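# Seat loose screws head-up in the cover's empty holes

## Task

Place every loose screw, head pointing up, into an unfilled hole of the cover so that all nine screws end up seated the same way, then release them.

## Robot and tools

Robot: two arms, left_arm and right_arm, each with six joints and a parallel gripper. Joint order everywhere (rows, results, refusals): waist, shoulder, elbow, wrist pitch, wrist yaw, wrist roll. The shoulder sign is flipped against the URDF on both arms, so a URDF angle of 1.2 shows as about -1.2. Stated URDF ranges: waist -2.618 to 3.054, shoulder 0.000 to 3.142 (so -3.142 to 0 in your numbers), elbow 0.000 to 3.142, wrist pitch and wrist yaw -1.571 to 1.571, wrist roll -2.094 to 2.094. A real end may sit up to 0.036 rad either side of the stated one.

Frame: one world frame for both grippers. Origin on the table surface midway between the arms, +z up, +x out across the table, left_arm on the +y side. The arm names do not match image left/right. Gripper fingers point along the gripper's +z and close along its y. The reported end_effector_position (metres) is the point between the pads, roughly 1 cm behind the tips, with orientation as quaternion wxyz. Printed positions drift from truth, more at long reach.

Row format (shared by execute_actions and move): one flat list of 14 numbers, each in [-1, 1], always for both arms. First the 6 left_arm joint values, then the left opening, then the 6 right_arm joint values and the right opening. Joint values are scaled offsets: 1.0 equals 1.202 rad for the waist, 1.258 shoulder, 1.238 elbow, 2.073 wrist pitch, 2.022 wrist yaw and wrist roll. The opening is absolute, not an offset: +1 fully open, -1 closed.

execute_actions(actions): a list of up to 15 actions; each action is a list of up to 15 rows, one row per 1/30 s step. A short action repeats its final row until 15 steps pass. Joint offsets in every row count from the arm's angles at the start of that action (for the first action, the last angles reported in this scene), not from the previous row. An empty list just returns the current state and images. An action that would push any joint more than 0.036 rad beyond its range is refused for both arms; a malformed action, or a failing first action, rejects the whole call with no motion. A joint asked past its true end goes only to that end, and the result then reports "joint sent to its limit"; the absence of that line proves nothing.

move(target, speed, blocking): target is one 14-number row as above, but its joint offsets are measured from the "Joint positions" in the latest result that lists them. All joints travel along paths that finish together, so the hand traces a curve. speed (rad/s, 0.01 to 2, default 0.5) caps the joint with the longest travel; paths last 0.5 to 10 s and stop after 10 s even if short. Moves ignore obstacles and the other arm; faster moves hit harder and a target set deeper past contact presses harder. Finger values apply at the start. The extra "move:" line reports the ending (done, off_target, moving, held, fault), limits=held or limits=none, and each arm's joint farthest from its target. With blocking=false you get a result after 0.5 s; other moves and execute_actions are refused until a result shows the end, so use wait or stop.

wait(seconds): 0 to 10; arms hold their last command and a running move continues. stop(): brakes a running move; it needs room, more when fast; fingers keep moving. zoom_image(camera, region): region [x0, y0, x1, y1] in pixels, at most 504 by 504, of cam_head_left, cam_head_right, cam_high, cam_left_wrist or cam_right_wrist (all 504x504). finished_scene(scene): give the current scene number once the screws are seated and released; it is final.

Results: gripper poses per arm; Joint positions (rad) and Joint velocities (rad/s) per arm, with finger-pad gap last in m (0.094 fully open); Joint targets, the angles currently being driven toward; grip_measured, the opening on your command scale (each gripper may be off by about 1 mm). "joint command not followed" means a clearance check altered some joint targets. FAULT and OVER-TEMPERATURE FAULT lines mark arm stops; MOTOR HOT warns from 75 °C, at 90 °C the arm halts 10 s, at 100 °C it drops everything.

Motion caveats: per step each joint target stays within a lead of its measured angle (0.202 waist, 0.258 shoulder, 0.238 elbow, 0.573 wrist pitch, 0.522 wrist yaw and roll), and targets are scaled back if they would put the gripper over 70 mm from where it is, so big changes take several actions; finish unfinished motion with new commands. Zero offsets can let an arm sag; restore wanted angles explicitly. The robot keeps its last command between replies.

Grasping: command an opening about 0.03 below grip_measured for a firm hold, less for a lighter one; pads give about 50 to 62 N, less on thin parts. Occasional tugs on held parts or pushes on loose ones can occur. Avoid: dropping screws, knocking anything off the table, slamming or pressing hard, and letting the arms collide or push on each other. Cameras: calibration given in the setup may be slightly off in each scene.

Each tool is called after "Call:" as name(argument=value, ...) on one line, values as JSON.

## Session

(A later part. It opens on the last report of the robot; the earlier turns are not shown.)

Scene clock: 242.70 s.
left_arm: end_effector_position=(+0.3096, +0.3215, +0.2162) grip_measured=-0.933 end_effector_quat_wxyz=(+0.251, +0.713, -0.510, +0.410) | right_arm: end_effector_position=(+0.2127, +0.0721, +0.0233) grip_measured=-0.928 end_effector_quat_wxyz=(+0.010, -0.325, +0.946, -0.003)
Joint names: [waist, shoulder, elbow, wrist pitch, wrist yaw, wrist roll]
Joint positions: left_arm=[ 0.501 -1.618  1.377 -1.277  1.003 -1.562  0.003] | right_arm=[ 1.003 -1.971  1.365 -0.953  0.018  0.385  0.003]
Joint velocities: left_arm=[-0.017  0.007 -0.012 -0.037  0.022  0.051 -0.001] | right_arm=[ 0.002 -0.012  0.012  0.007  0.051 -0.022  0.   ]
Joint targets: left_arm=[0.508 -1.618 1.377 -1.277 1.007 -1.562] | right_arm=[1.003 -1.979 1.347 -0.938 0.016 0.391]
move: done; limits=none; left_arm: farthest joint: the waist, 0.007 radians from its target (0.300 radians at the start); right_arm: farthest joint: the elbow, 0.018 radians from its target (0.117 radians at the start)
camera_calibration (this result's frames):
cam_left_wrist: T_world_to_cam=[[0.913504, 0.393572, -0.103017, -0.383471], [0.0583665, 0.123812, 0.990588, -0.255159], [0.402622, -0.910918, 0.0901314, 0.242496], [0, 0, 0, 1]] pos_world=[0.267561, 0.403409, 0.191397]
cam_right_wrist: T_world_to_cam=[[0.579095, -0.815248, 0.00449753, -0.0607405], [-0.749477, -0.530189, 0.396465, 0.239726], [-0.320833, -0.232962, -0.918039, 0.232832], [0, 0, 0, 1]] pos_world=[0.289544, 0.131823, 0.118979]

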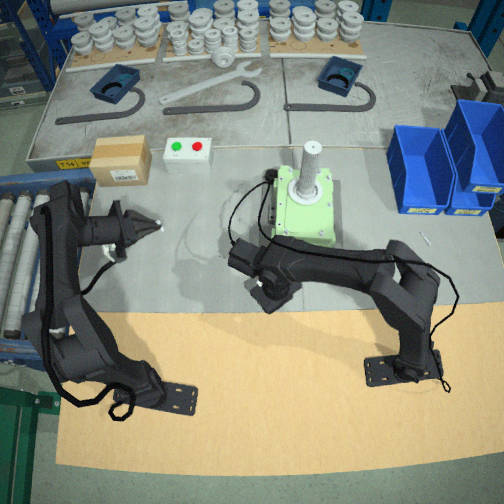

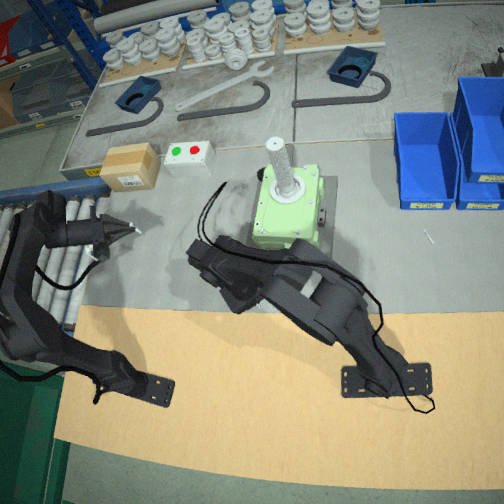

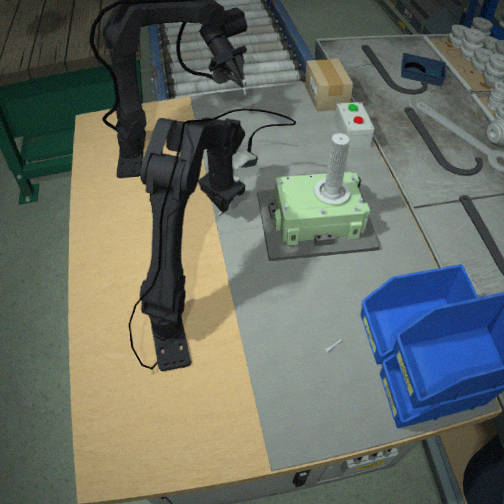

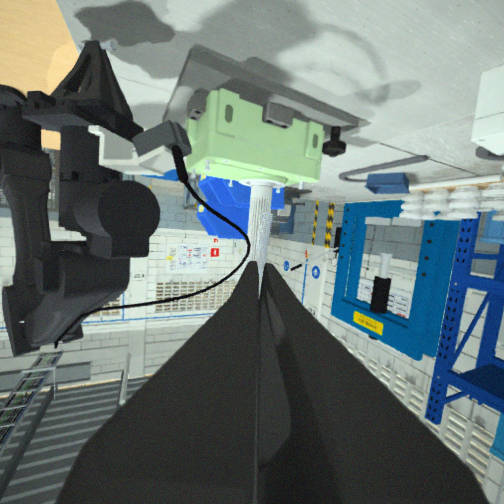

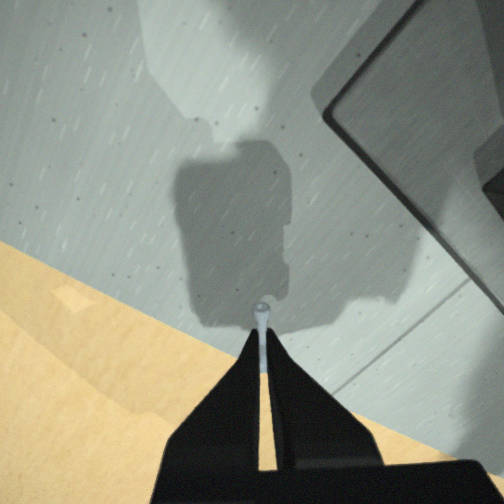

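Call:
move(target=[0,0,0,0,0,0,-0.96,0,-0.015,-0.0145,0.007,0,0,-0.96], speed=0.04)

Call:
move(target=[0,0,0,0,0,0,-0.96,0,0,0,0,0,0,-0.5])

Call:
move(target=[0,0,0,0,0,0,-0.96,0,0.27,0.11,-0.227,0,-0.4,-0.5], speed=0.7)

Scene clock: 256.70 s.
left_arm: end_effector_position=(+0.3095, +0.3217, +0.2158) grip_measured=-0.933 end_effector_quat_wxyz=(+0.251, +0.713, -0.511, +0.409) | right_arm: end_effector_position=(+0.2127, +0.0721, +0.0233) grip_measured=-0.928 end_effector_quat_wxyz=(+0.010, -0.325, +0.946, -0.003)
Joint names: [waist, shoulder, elbow, wrist pitch, wrist yaw, wrist roll]
Joint positions: left_arm=[ 0.501 -1.618  1.377 -1.277  1.    -1.562  0.003] | right_arm=[ 1.003 -1.971  1.365 -0.953  0.018  0.385  0.003]
Joint velocities: left_arm=[-0.007  0.007  0.017 -0.007  0.037  0.007  0.   ] | right_arm=[ 0.007  0.022 -0.002  0.022 -0.051  0.066 -0.001]
Joint targets: left_arm=[0.501 -1.618 1.377 -1.277 1.003 -1.562] | right_arm=[1.003 -1.990 1.347 -0.939 0.018 0.385]
move: done; limits=none; left_arm: farthest joint: the wrist yaw, 0.003 radians from its target (0.000 radians at the start); right_arm: farthest joint: the shoulder, 0.019 radians from its target (0.019 radians at the start)
camera_calibration (this result's frames):
cam_left_wrist: T_world_to_cam=[[0.913328, 0.394011, -0.102893, -0.383668], [0.0594277, 0.121002, 0.990872, -0.254221], [0.402865, -0.911106, 0.0870997, 0.243467], [0, 0, 0, 1]] pos_world=[0.267438, 0.403755, 0.191218]
cam_right_wrist: T_world_to_cam=[[0.578784, -0.815468, 0.00449057, -0.0606582], [-0.749678, -0.529906, 0.396461, 0.239749], [-0.320922, -0.232832, -0.91804, 0.232841], [0, 0, 0, 1]] pos_world=[0.289567, 0.131793, 0.118979]

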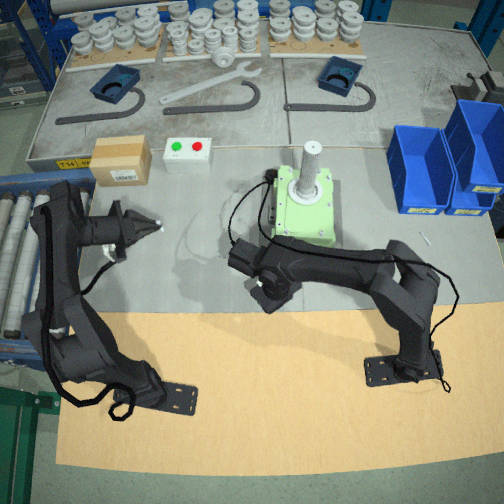

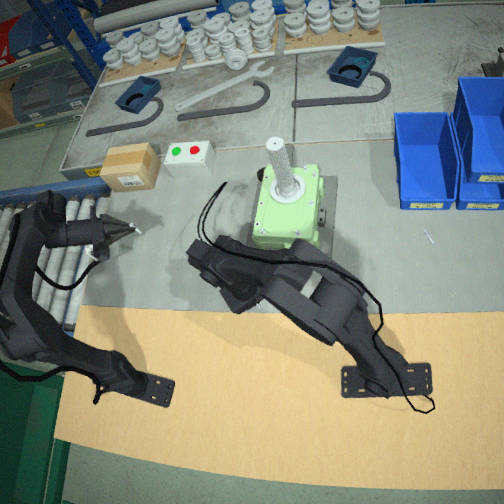

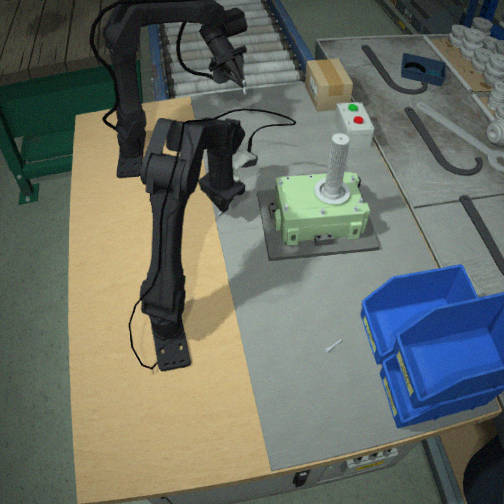

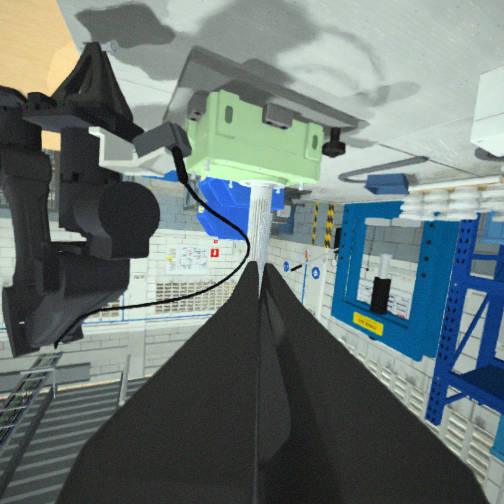

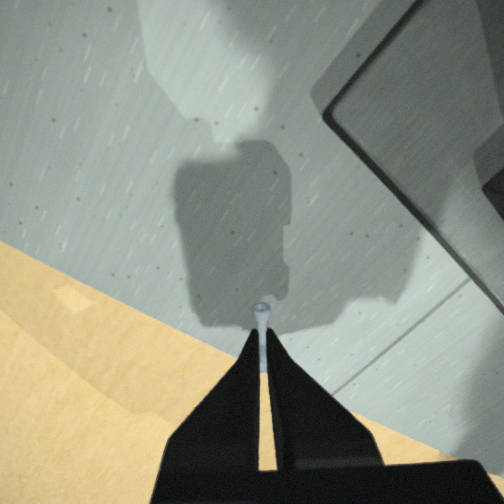

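Scene clock: 257.20 s.
left_arm: end_effector_position=(+0.3095, +0.3220, +0.2153) grip_measured=-0.933 end_effector_quat_wxyz=(+0.250, +0.714, -0.511, +0.408) | right_arm: end_effector_position=(+0.2127, +0.0721, +0.0233) grip_measured=-0.502 end_effector_quat_wxyz=(+0.010, -0.325, +0.946, -0.003)
Joint names: [waist, shoulder, elbow, wrist pitch, wrist yaw, wrist roll]
Joint positions: left_arm=[ 0.501 -1.618  1.377 -1.277  0.997 -1.562  0.003] | right_arm=[ 1.003 -1.971  1.365 -0.953  0.018  0.385  0.023]
Joint velocities: left_arm=[-0.002  0.012 -0.007 -0.007 -0.007 -0.037  0.   ] | right_arm=[-0.027  0.017 -0.002  0.007 -0.007 -0.007 -0.001]
Joint targets: left_arm=[0.501 -1.618 1.377 -1.277 1.000 -1.562] | right_arm=[1.003 -1.971 1.365 -0.953 0.018 0.385]
move: done; limits=none; left_arm: farthest joint: the wrist yaw, 0.003 radians from its target (0.000 radians at the start); right_arm: farthest joint: the waist, 0.000 radians from its target (0.000 radians at the start)
camera_calibration (this result's frames):
cam_left_wrist: T_world_to_cam=[[0.913153, 0.39445, -0.102767, -0.383865], [0.0604897, 0.118192, 0.991147, -0.253281], [0.403104, -0.911285, 0.0840671, 0.244435], [0, 0, 0, 1]] pos_world=[0.267316, 0.404101, 0.191041]
cam_right_wrist: T_world_to_cam=[[0.578784, -0.815468, 0.00449057, -0.0606582], [-0.749678, -0.529906, 0.396461, 0.239749], [-0.320922, -0.232832, -0.91804, 0.232841], [0, 0, 0, 1]] pos_world=[0.289567, 0.131793, 0.118979]

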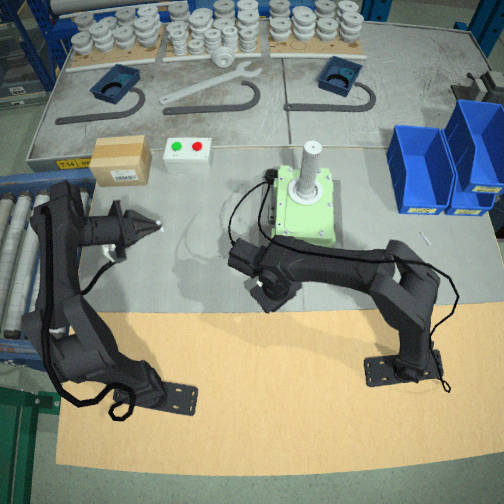

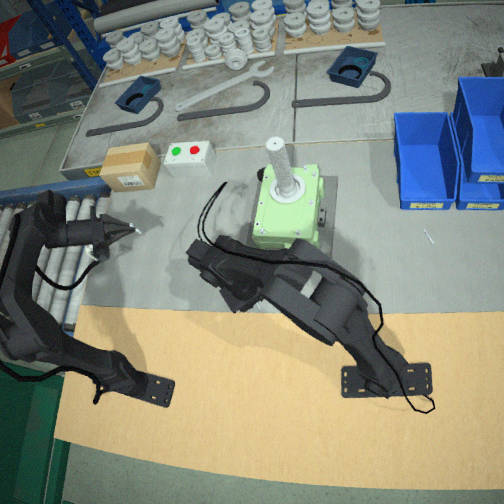

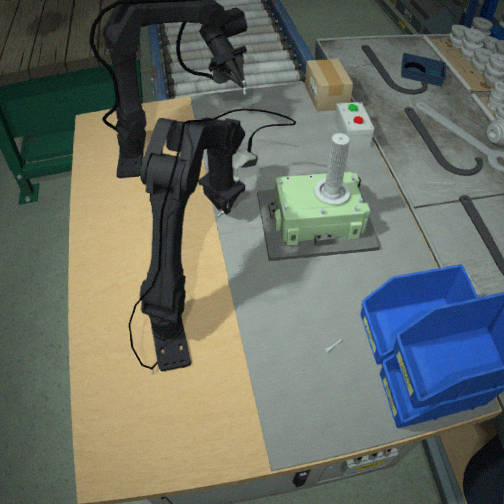

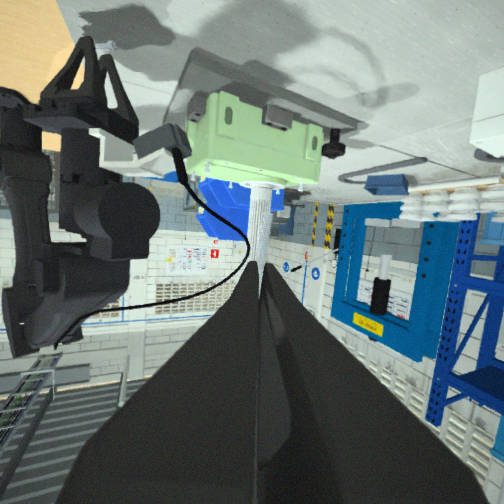

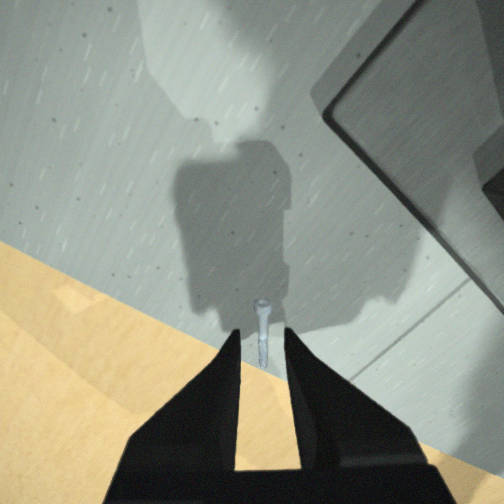

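Scene clock: 259.20 s.
left_arm: end_effector_position=(+0.3094, +0.3223, +0.2149) grip_measured=-0.933 end_effector_quat_wxyz=(+0.249, +0.715, -0.512, +0.407) | right_arm: end_effector_position=(+0.1756, +0.0078, +0.1493) grip_measured=-0.502 end_effector_quat_wxyz=(-0.007, -0.669, +0.743, -0.012)
Joint names: [waist, shoulder, elbow, wrist pitch, wrist yaw, wrist roll]
Joint positions: left_arm=[ 0.501 -1.618  1.377 -1.277  0.994 -1.562  0.003] | right_arm=[ 1.003 -1.649  1.471 -1.414  0.018 -0.417  0.023]
Joint velocities: left_arm=[ 0.012 -0.012 -0.002 -0.022 -0.022  0.007  0.   ] | right_arm=[-0.002 -0.012 -0.007 -0.066  0.007 -0.081 -0.001]
Joint targets: left_arm=[0.501 -1.618 1.377 -1.277 0.997 -1.562] | right_arm=[1.003 -1.631 1.502 -1.424 0.018 -0.423]
move: off_target (right_arm); limits=none; left_arm: farthest joint: the wrist yaw, 0.003 radians from its target (0.000 radians at the start); right_arm: farthest joint: the elbow, 0.030 radians from its target (0.136 radians at the start)
camera_calibration (this result's frames):
cam_left_wrist: T_world_to_cam=[[0.912978, 0.394888, -0.10264, -0.384062], [0.0615524, 0.115381, 0.991412, -0.252338], [0.40334, -0.911455, 0.0810338, 0.2454], [0, 0, 0, 1]] pos_world=[0.267192, 0.404448, 0.190865]
cam_right_wrist: T_world_to_cam=[[0.988662, -0.15014, 0.00234543, -0.169048], [-0.136098, -0.889376, 0.436448, 0.0169714], [-0.0634423, -0.431819, -0.899726, 0.275233], [0, 0, 0, 1]] pos_world=[0.186902, 0.108564, 0.240624]

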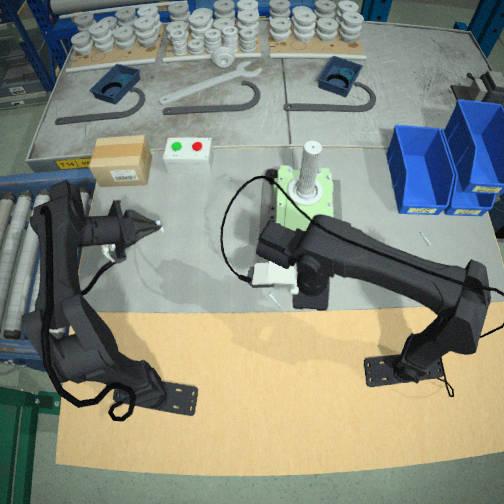

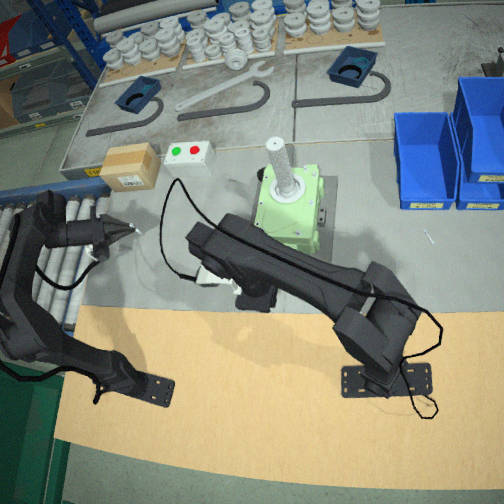

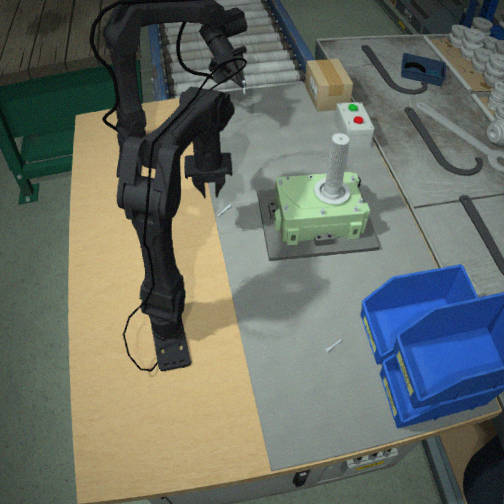

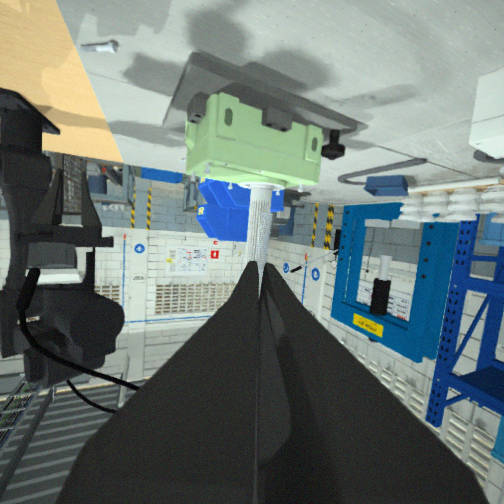

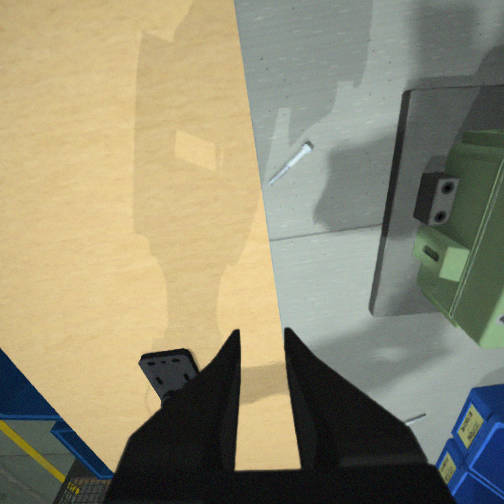

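Call:
move(target=[-0.578,-0.6,0.639,-0.043,0.025,-0.005,-0.96,-1,0,0.02,0,-0.224,-0.254,-0.5], speed=0.6)

Scene clock: 287.17 s.
left_arm: end_effector_position=(+0.3678, +0.0622, +0.1448) grip_measured=-0.933 end_effector_quat_wxyz=(-0.398, -0.502, +0.712, -0.287) | right_arm: end_effector_position=(+0.3254, -0.2107, +0.1645) grip_measured=-0.502 end_effector_quat_wxyz=(+0.097, -0.366, +0.907, +0.183)
Joint names: [waist, shoulder, elbow, wrist pitch, wrist yaw, wrist roll]
Joint positions: left_arm=[-0.199 -2.364  2.138 -1.343  1.026 -1.562  0.003] | right_arm=[-0.195 -1.649  1.471 -1.414 -0.417 -0.922  0.023]
Joint velocities: left_arm=[-0.002  0.017  0.022 -0.081  0.007 -0.037 -0.001] | right_arm=[ 0.007 -0.002 -0.022  0.022 -0.051 -0.051  0.   ]
Joint targets: left_arm=[-0.194 -2.373 2.168 -1.366 1.045 -1.572] | right_arm=[-0.198 -1.649 1.496 -1.414 -0.436 -0.931]
move: off_target (left_arm, right_arm); limits=none; left_arm: farthest joint: the elbow, 0.030 radians from its target (0.791 radians at the start); right_arm: farthest joint: the elbow, 0.024 radians from its target (0.024 radians at the start)
camera_calibration (this result's frames):
cam_left_wrist: T_world_to_cam=[[0.94501, -0.288011, -0.15494, -0.303618], [0.179906, 0.0621694, 0.981717, -0.195247], [-0.273112, -0.955607, 0.110566, 0.237672], [0, 0, 0, 1]] pos_world=[0.38696, 0.151814, 0.118356]
cam_right_wrist: T_world_to_cam=[[0.666965, -0.690232, -0.280602, -0.312561], [-0.693356, -0.712842, 0.105423, 0.109371], [-0.272792, 0.124244, -0.954017, 0.398325], [0, 0, 0, 1]] pos_world=[0.39296, -0.187264, 0.280773]

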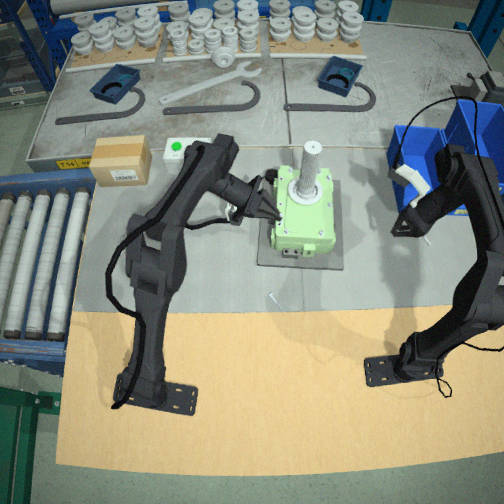

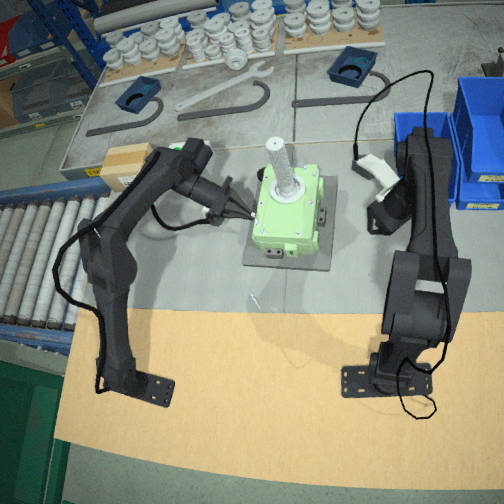

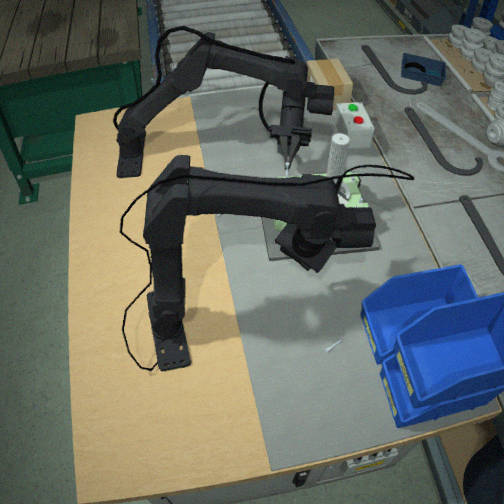

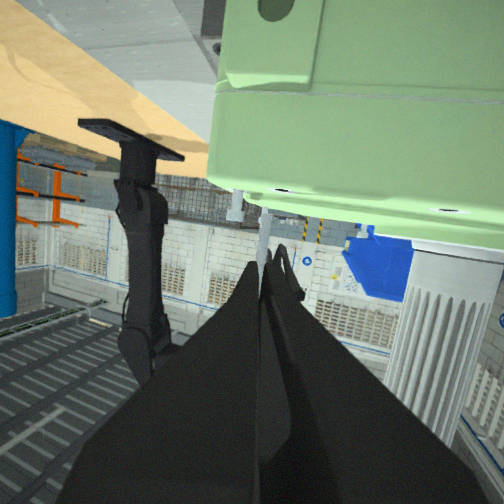

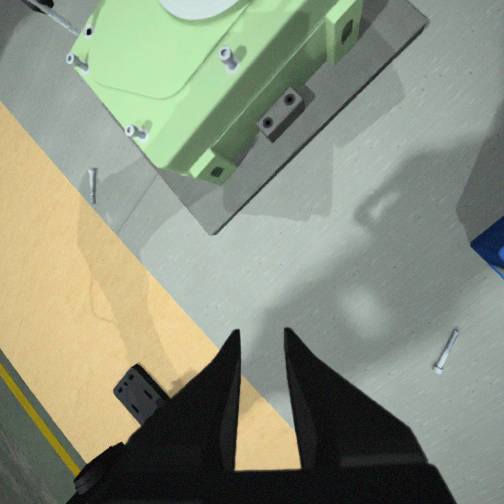

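Call:
zoom_image(camera="cam_left_wrist", region=[200, 160, 340, 280])

Call:
zoom_image(camera="cam_right_wrist", region=[0, 0, 160, 100])

Call:
zoom_image(camera="cam_head_left", region=[250, 190, 310, 245])

Call:
zoom_image(camera="cam_head_right", region=[225, 190, 285, 245])

Region (200, 160, 340, 280) of cam_left_wrist's 504x504 image, scaled by 3.600, with more detail than that image has; it fills the top 432 rows of this view, and the rest is white.

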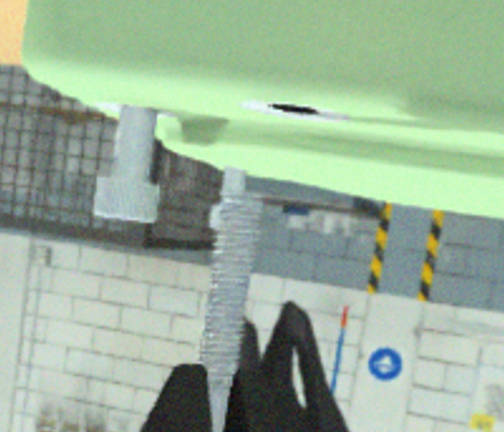

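Region (0, 0, 160, 100) of cam_right_wrist's 504x504 image, scaled by 3.150, with more detail than that image has; it fills the top 315 rows of this view, and the rest is white.

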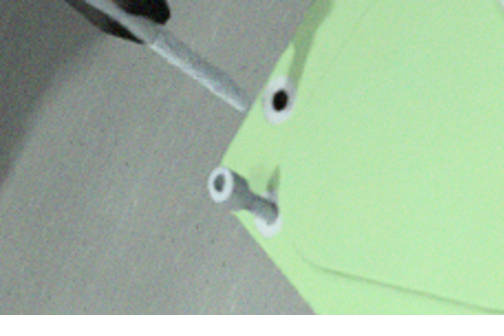

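Region (250, 190, 310, 245) of cam_head_left's 504x504 image, scaled by 8.400, with more detail than that image has; it fills the top 462 rows of this view, and the rest is white.

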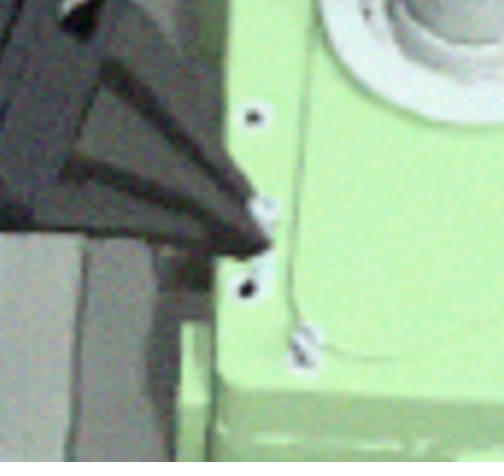

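Region (225, 190, 285, 245) of cam_head_right's 504x504 image, scaled by 8.400, with more detail than that image has; it fills the top 462 rows of this view, and the rest is white.

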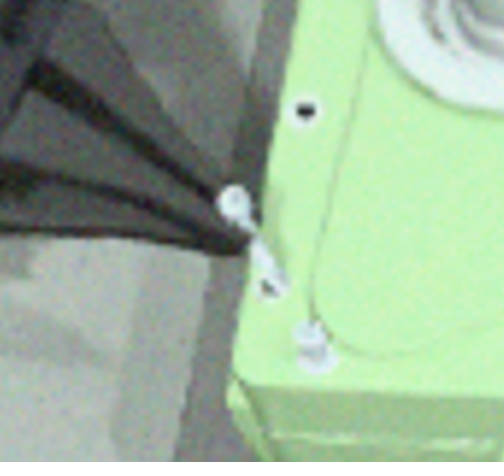

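Call:
move(target=[0.0166,-0.007,-0.032,0.018,0.009,-0.005,-0.96,0,0,0.02,0,-0.009,0,-0.5], speed=0.03)

Call:
zoom_image(camera="cam_left_wrist", region=[200, 160, 340, 280])

Call:
zoom_image(camera="cam_right_wrist", region=[0, 0, 160, 100])

Call:
zoom_image(camera="cam_head_right", region=[225, 190, 285, 245])

Scene clock: 329.17 s.
left_arm: end_effector_position=(+0.3721, +0.0666, +0.1390) grip_measured=-0.933 end_effector_quat_wxyz=(-0.395, -0.505, +0.710, -0.291) | right_arm: end_effector_position=(+0.3254, -0.2107, +0.1645) grip_measured=-0.502 end_effector_quat_wxyz=(+0.097, -0.366, +0.907, +0.183)
Joint names: [waist, shoulder, elbow, wrist pitch, wrist yaw, wrist roll]
Joint positions: left_arm=[-0.187 -2.364  2.116 -1.316  1.025 -1.562  0.003] | right_arm=[-0.195 -1.649  1.471 -1.414 -0.417 -0.923  0.023]
Joint velocities: left_arm=[ 0.007 -0.007 -0.007 -0.022  0.007 -0.022 -0.   ] | right_arm=[ 0.007 -0.012  0.002 -0.037 -0.007 -0.081  0.   ]
Joint targets: left_arm=[-0.178 -2.373 2.098 -1.306 1.044 -1.572] | right_arm=[-0.195 -1.649 1.496 -1.414 -0.435 -0.923]
move: off_target (right_arm); limits=none; left_arm: farthest joint: the wrist yaw, 0.019 radians from its target (0.018 radians at the start); right_arm: farthest joint: the elbow, 0.024 radians from its target (0.024 radians at the start)
camera_calibration (this result's frames):
cam_left_wrist: T_world_to_cam=[[0.949177, -0.276903, -0.149623, -0.310354], [0.173826, 0.0648835, 0.982637, -0.188695], [-0.262387, -0.958705, 0.109719, 0.240025], [0, 0, 0, 1]] pos_world=[0.390361, 0.156419, 0.112648]
cam_right_wrist: T_world_to_cam=[[0.667533, -0.689776, -0.280375, -0.312687], [-0.692891, -0.713322, 0.105233, 0.10915], [-0.272585, 0.124023, -0.954105, 0.398226], [0, 0, 0, 1]] pos_world=[0.392908, -0.187213, 0.280793]

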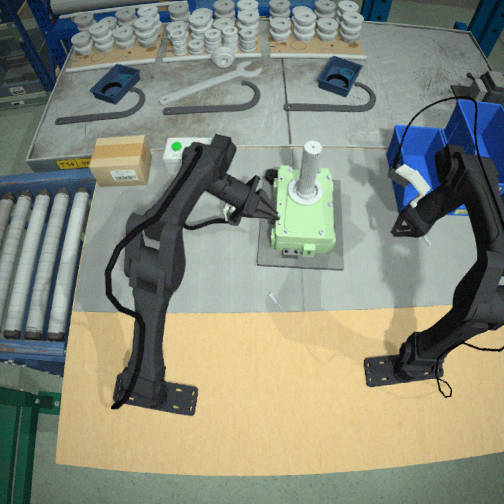

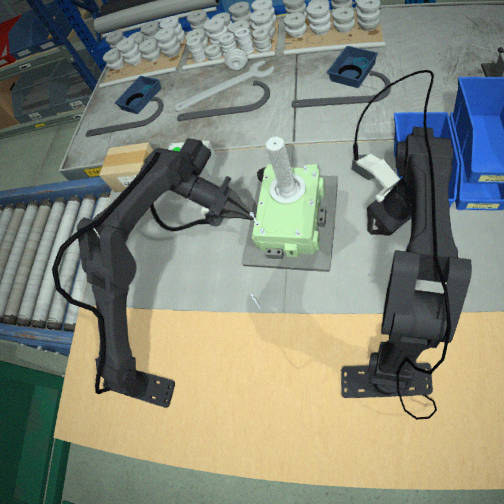

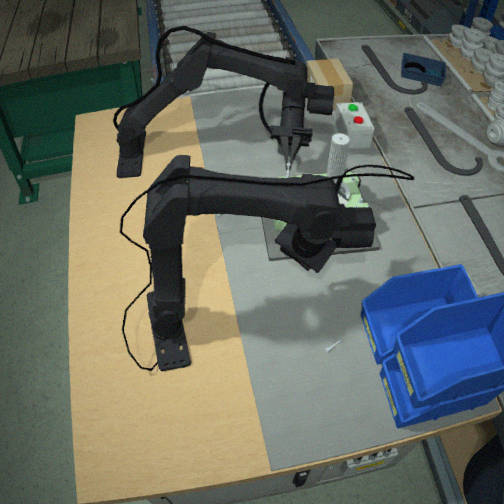

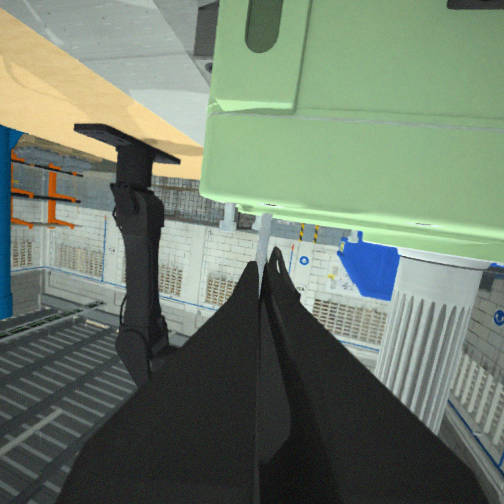

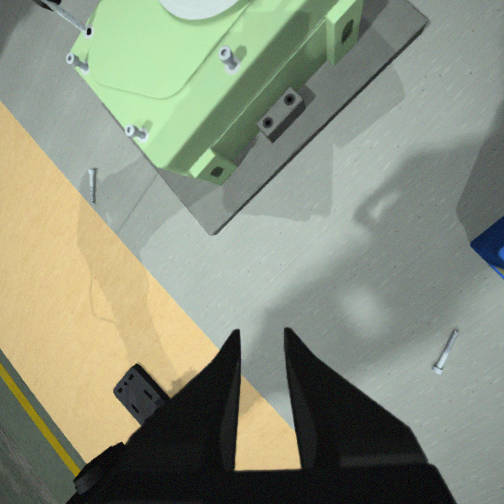

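Region (200, 160, 340, 280) of cam_left_wrist's 504x504 image, scaled by 3.600, with more detail than that image has; it fills the top 432 rows of this view, and the rest is white.

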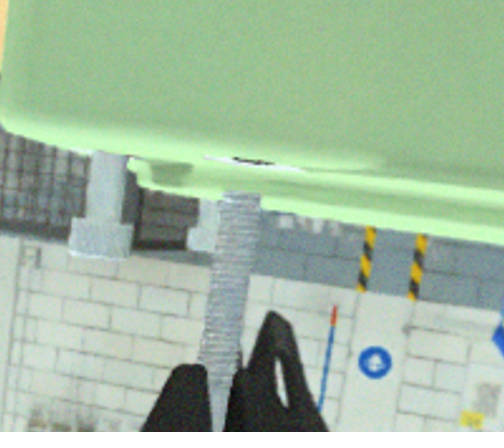

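Region (0, 0, 160, 100) of cam_right_wrist's 504x504 image, scaled by 3.150, with more detail than that image has; it fills the top 315 rows of this view, and the rest is white.

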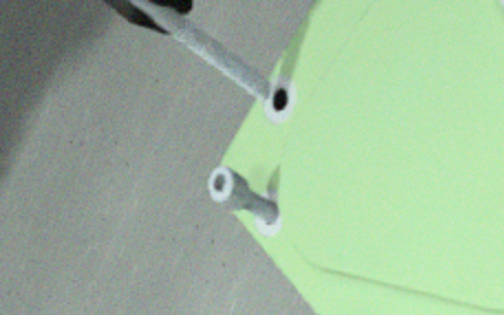

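Region (225, 190, 285, 245) of cam_head_right's 504x504 image, scaled by 8.400, with more detail than that image has; it fills the top 462 rows of this view, and the rest is white.

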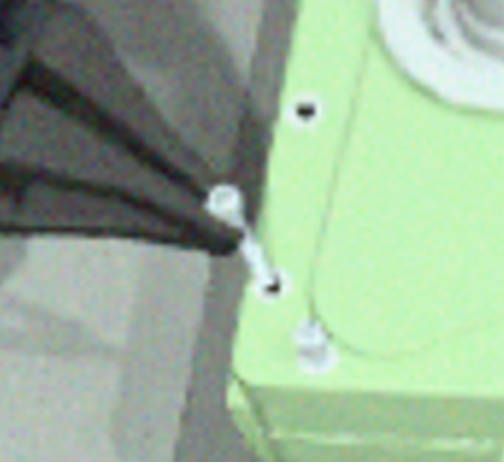

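Call:
move(target=[0.003,-0.007,-0.0404,0.021,0.009,-0.005,-0.96,0,0,0.02,0,-0.009,0,-0.5], speed=0.03)

Call:
zoom_image(camera="cam_left_wrist", region=[200, 160, 340, 280])

Call:
zoom_image(camera="cam_right_wrist", region=[0, 0, 160, 100])

Scene clock: 343.03 s.
left_arm: end_effector_position=(+0.3726, +0.0661, +0.1317) grip_measured=-0.933 end_effector_quat_wxyz=(-0.395, -0.504, +0.710, -0.294) | right_arm: end_effector_position=(+0.3254, -0.2107, +0.1645) grip_measured=-0.502 end_effector_quat_wxyz=(+0.097, -0.366, +0.907, +0.183)
Joint names: [waist, shoulder, elbow, wrist pitch, wrist yaw, wrist roll]
Joint positions: left_arm=[-0.187 -2.364  2.084 -1.28   1.029 -1.562  0.003] | right_arm=[-0.195 -1.649  1.471 -1.414 -0.417 -0.923  0.023]
Joint velocities: left_arm=[-0.012 -0.002 -0.027 -0.037 -0.007 -0.037 -0.   ] | right_arm=[-0.017  0.002 -0.007 -0.007  0.066 -0.022 -0.001]
Joint targets: left_arm=[-0.183 -2.373 2.066 -1.272 1.043 -1.572] | right_arm=[-0.195 -1.649 1.496 -1.414 -0.435 -0.923]
move: off_target (right_arm); limits=none; left_arm: farthest joint: the elbow, 0.018 radians from its target (0.050 radians at the start); right_arm: farthest joint: the elbow, 0.024 radians from its target (0.024 radians at the start)
camera_calibration (this result's frames):
cam_left_wrist: T_world_to_cam=[[0.949702, -0.277642, -0.144848, -0.312824], [0.170269, 0.0696189, 0.982935, -0.180544], [-0.26282, -0.958159, 0.113391, 0.240127], [0, 0, 0, 1]] pos_world=[0.390941, 0.155796, 0.104923]
cam_right_wrist: T_world_to_cam=[[0.667533, -0.689776, -0.280375, -0.312687], [-0.692891, -0.713322, 0.105233, 0.10915], [-0.272585, 0.124023, -0.954105, 0.398226], [0, 0, 0, 1]] pos_world=[0.392908, -0.187213, 0.280793]

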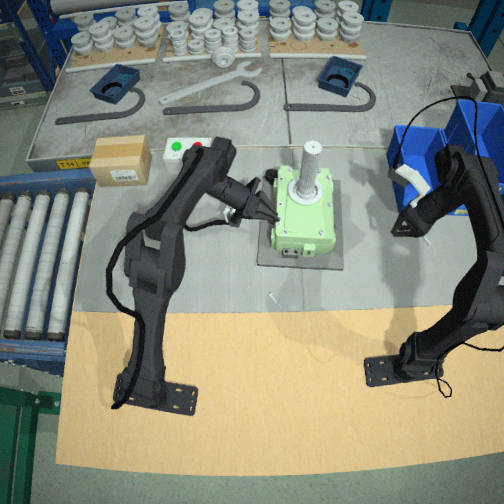

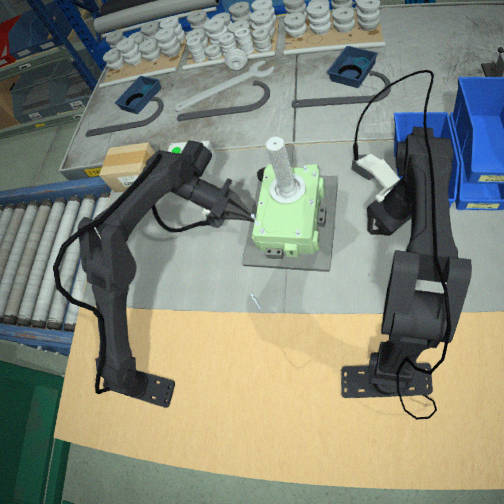

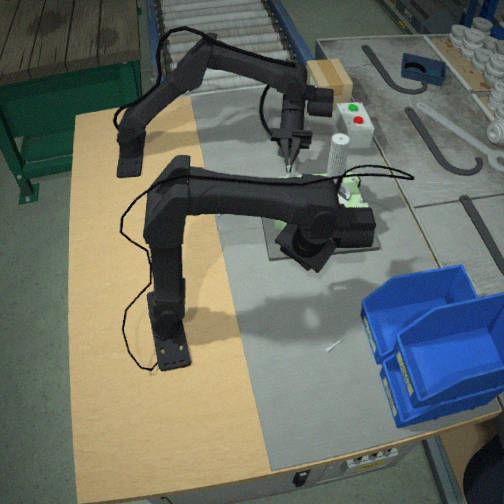

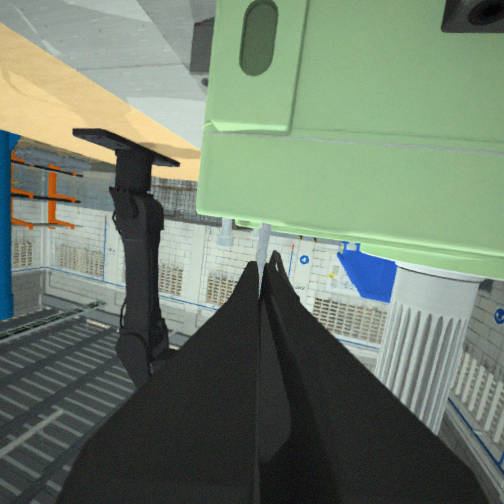

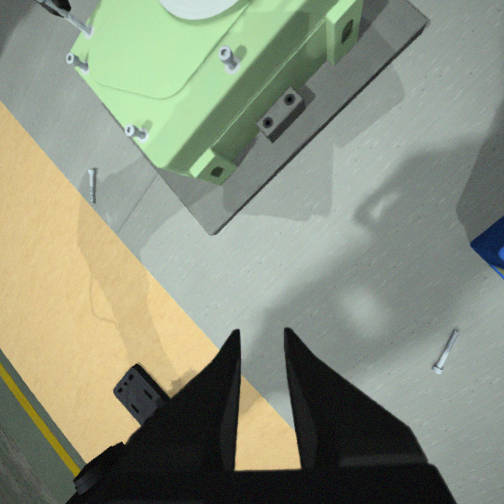

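Region (200, 160, 340, 280) of cam_left_wrist's 504x504 image, scaled by 3.600, with more detail than that image has; it fills the top 432 rows of this view, and the rest is white.

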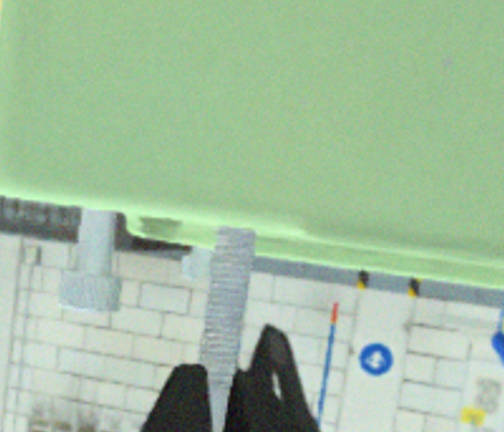

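Region (0, 0, 160, 100) of cam_right_wrist's 504x504 image, scaled by 3.150, with more detail than that image has; it fills the top 315 rows of this view, and the rest is white.

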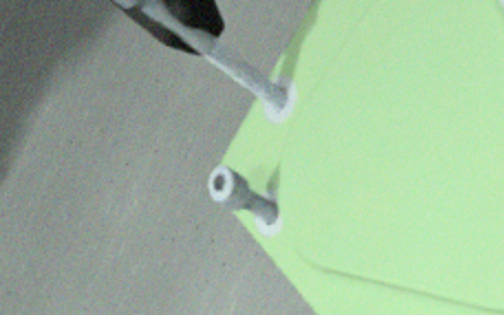

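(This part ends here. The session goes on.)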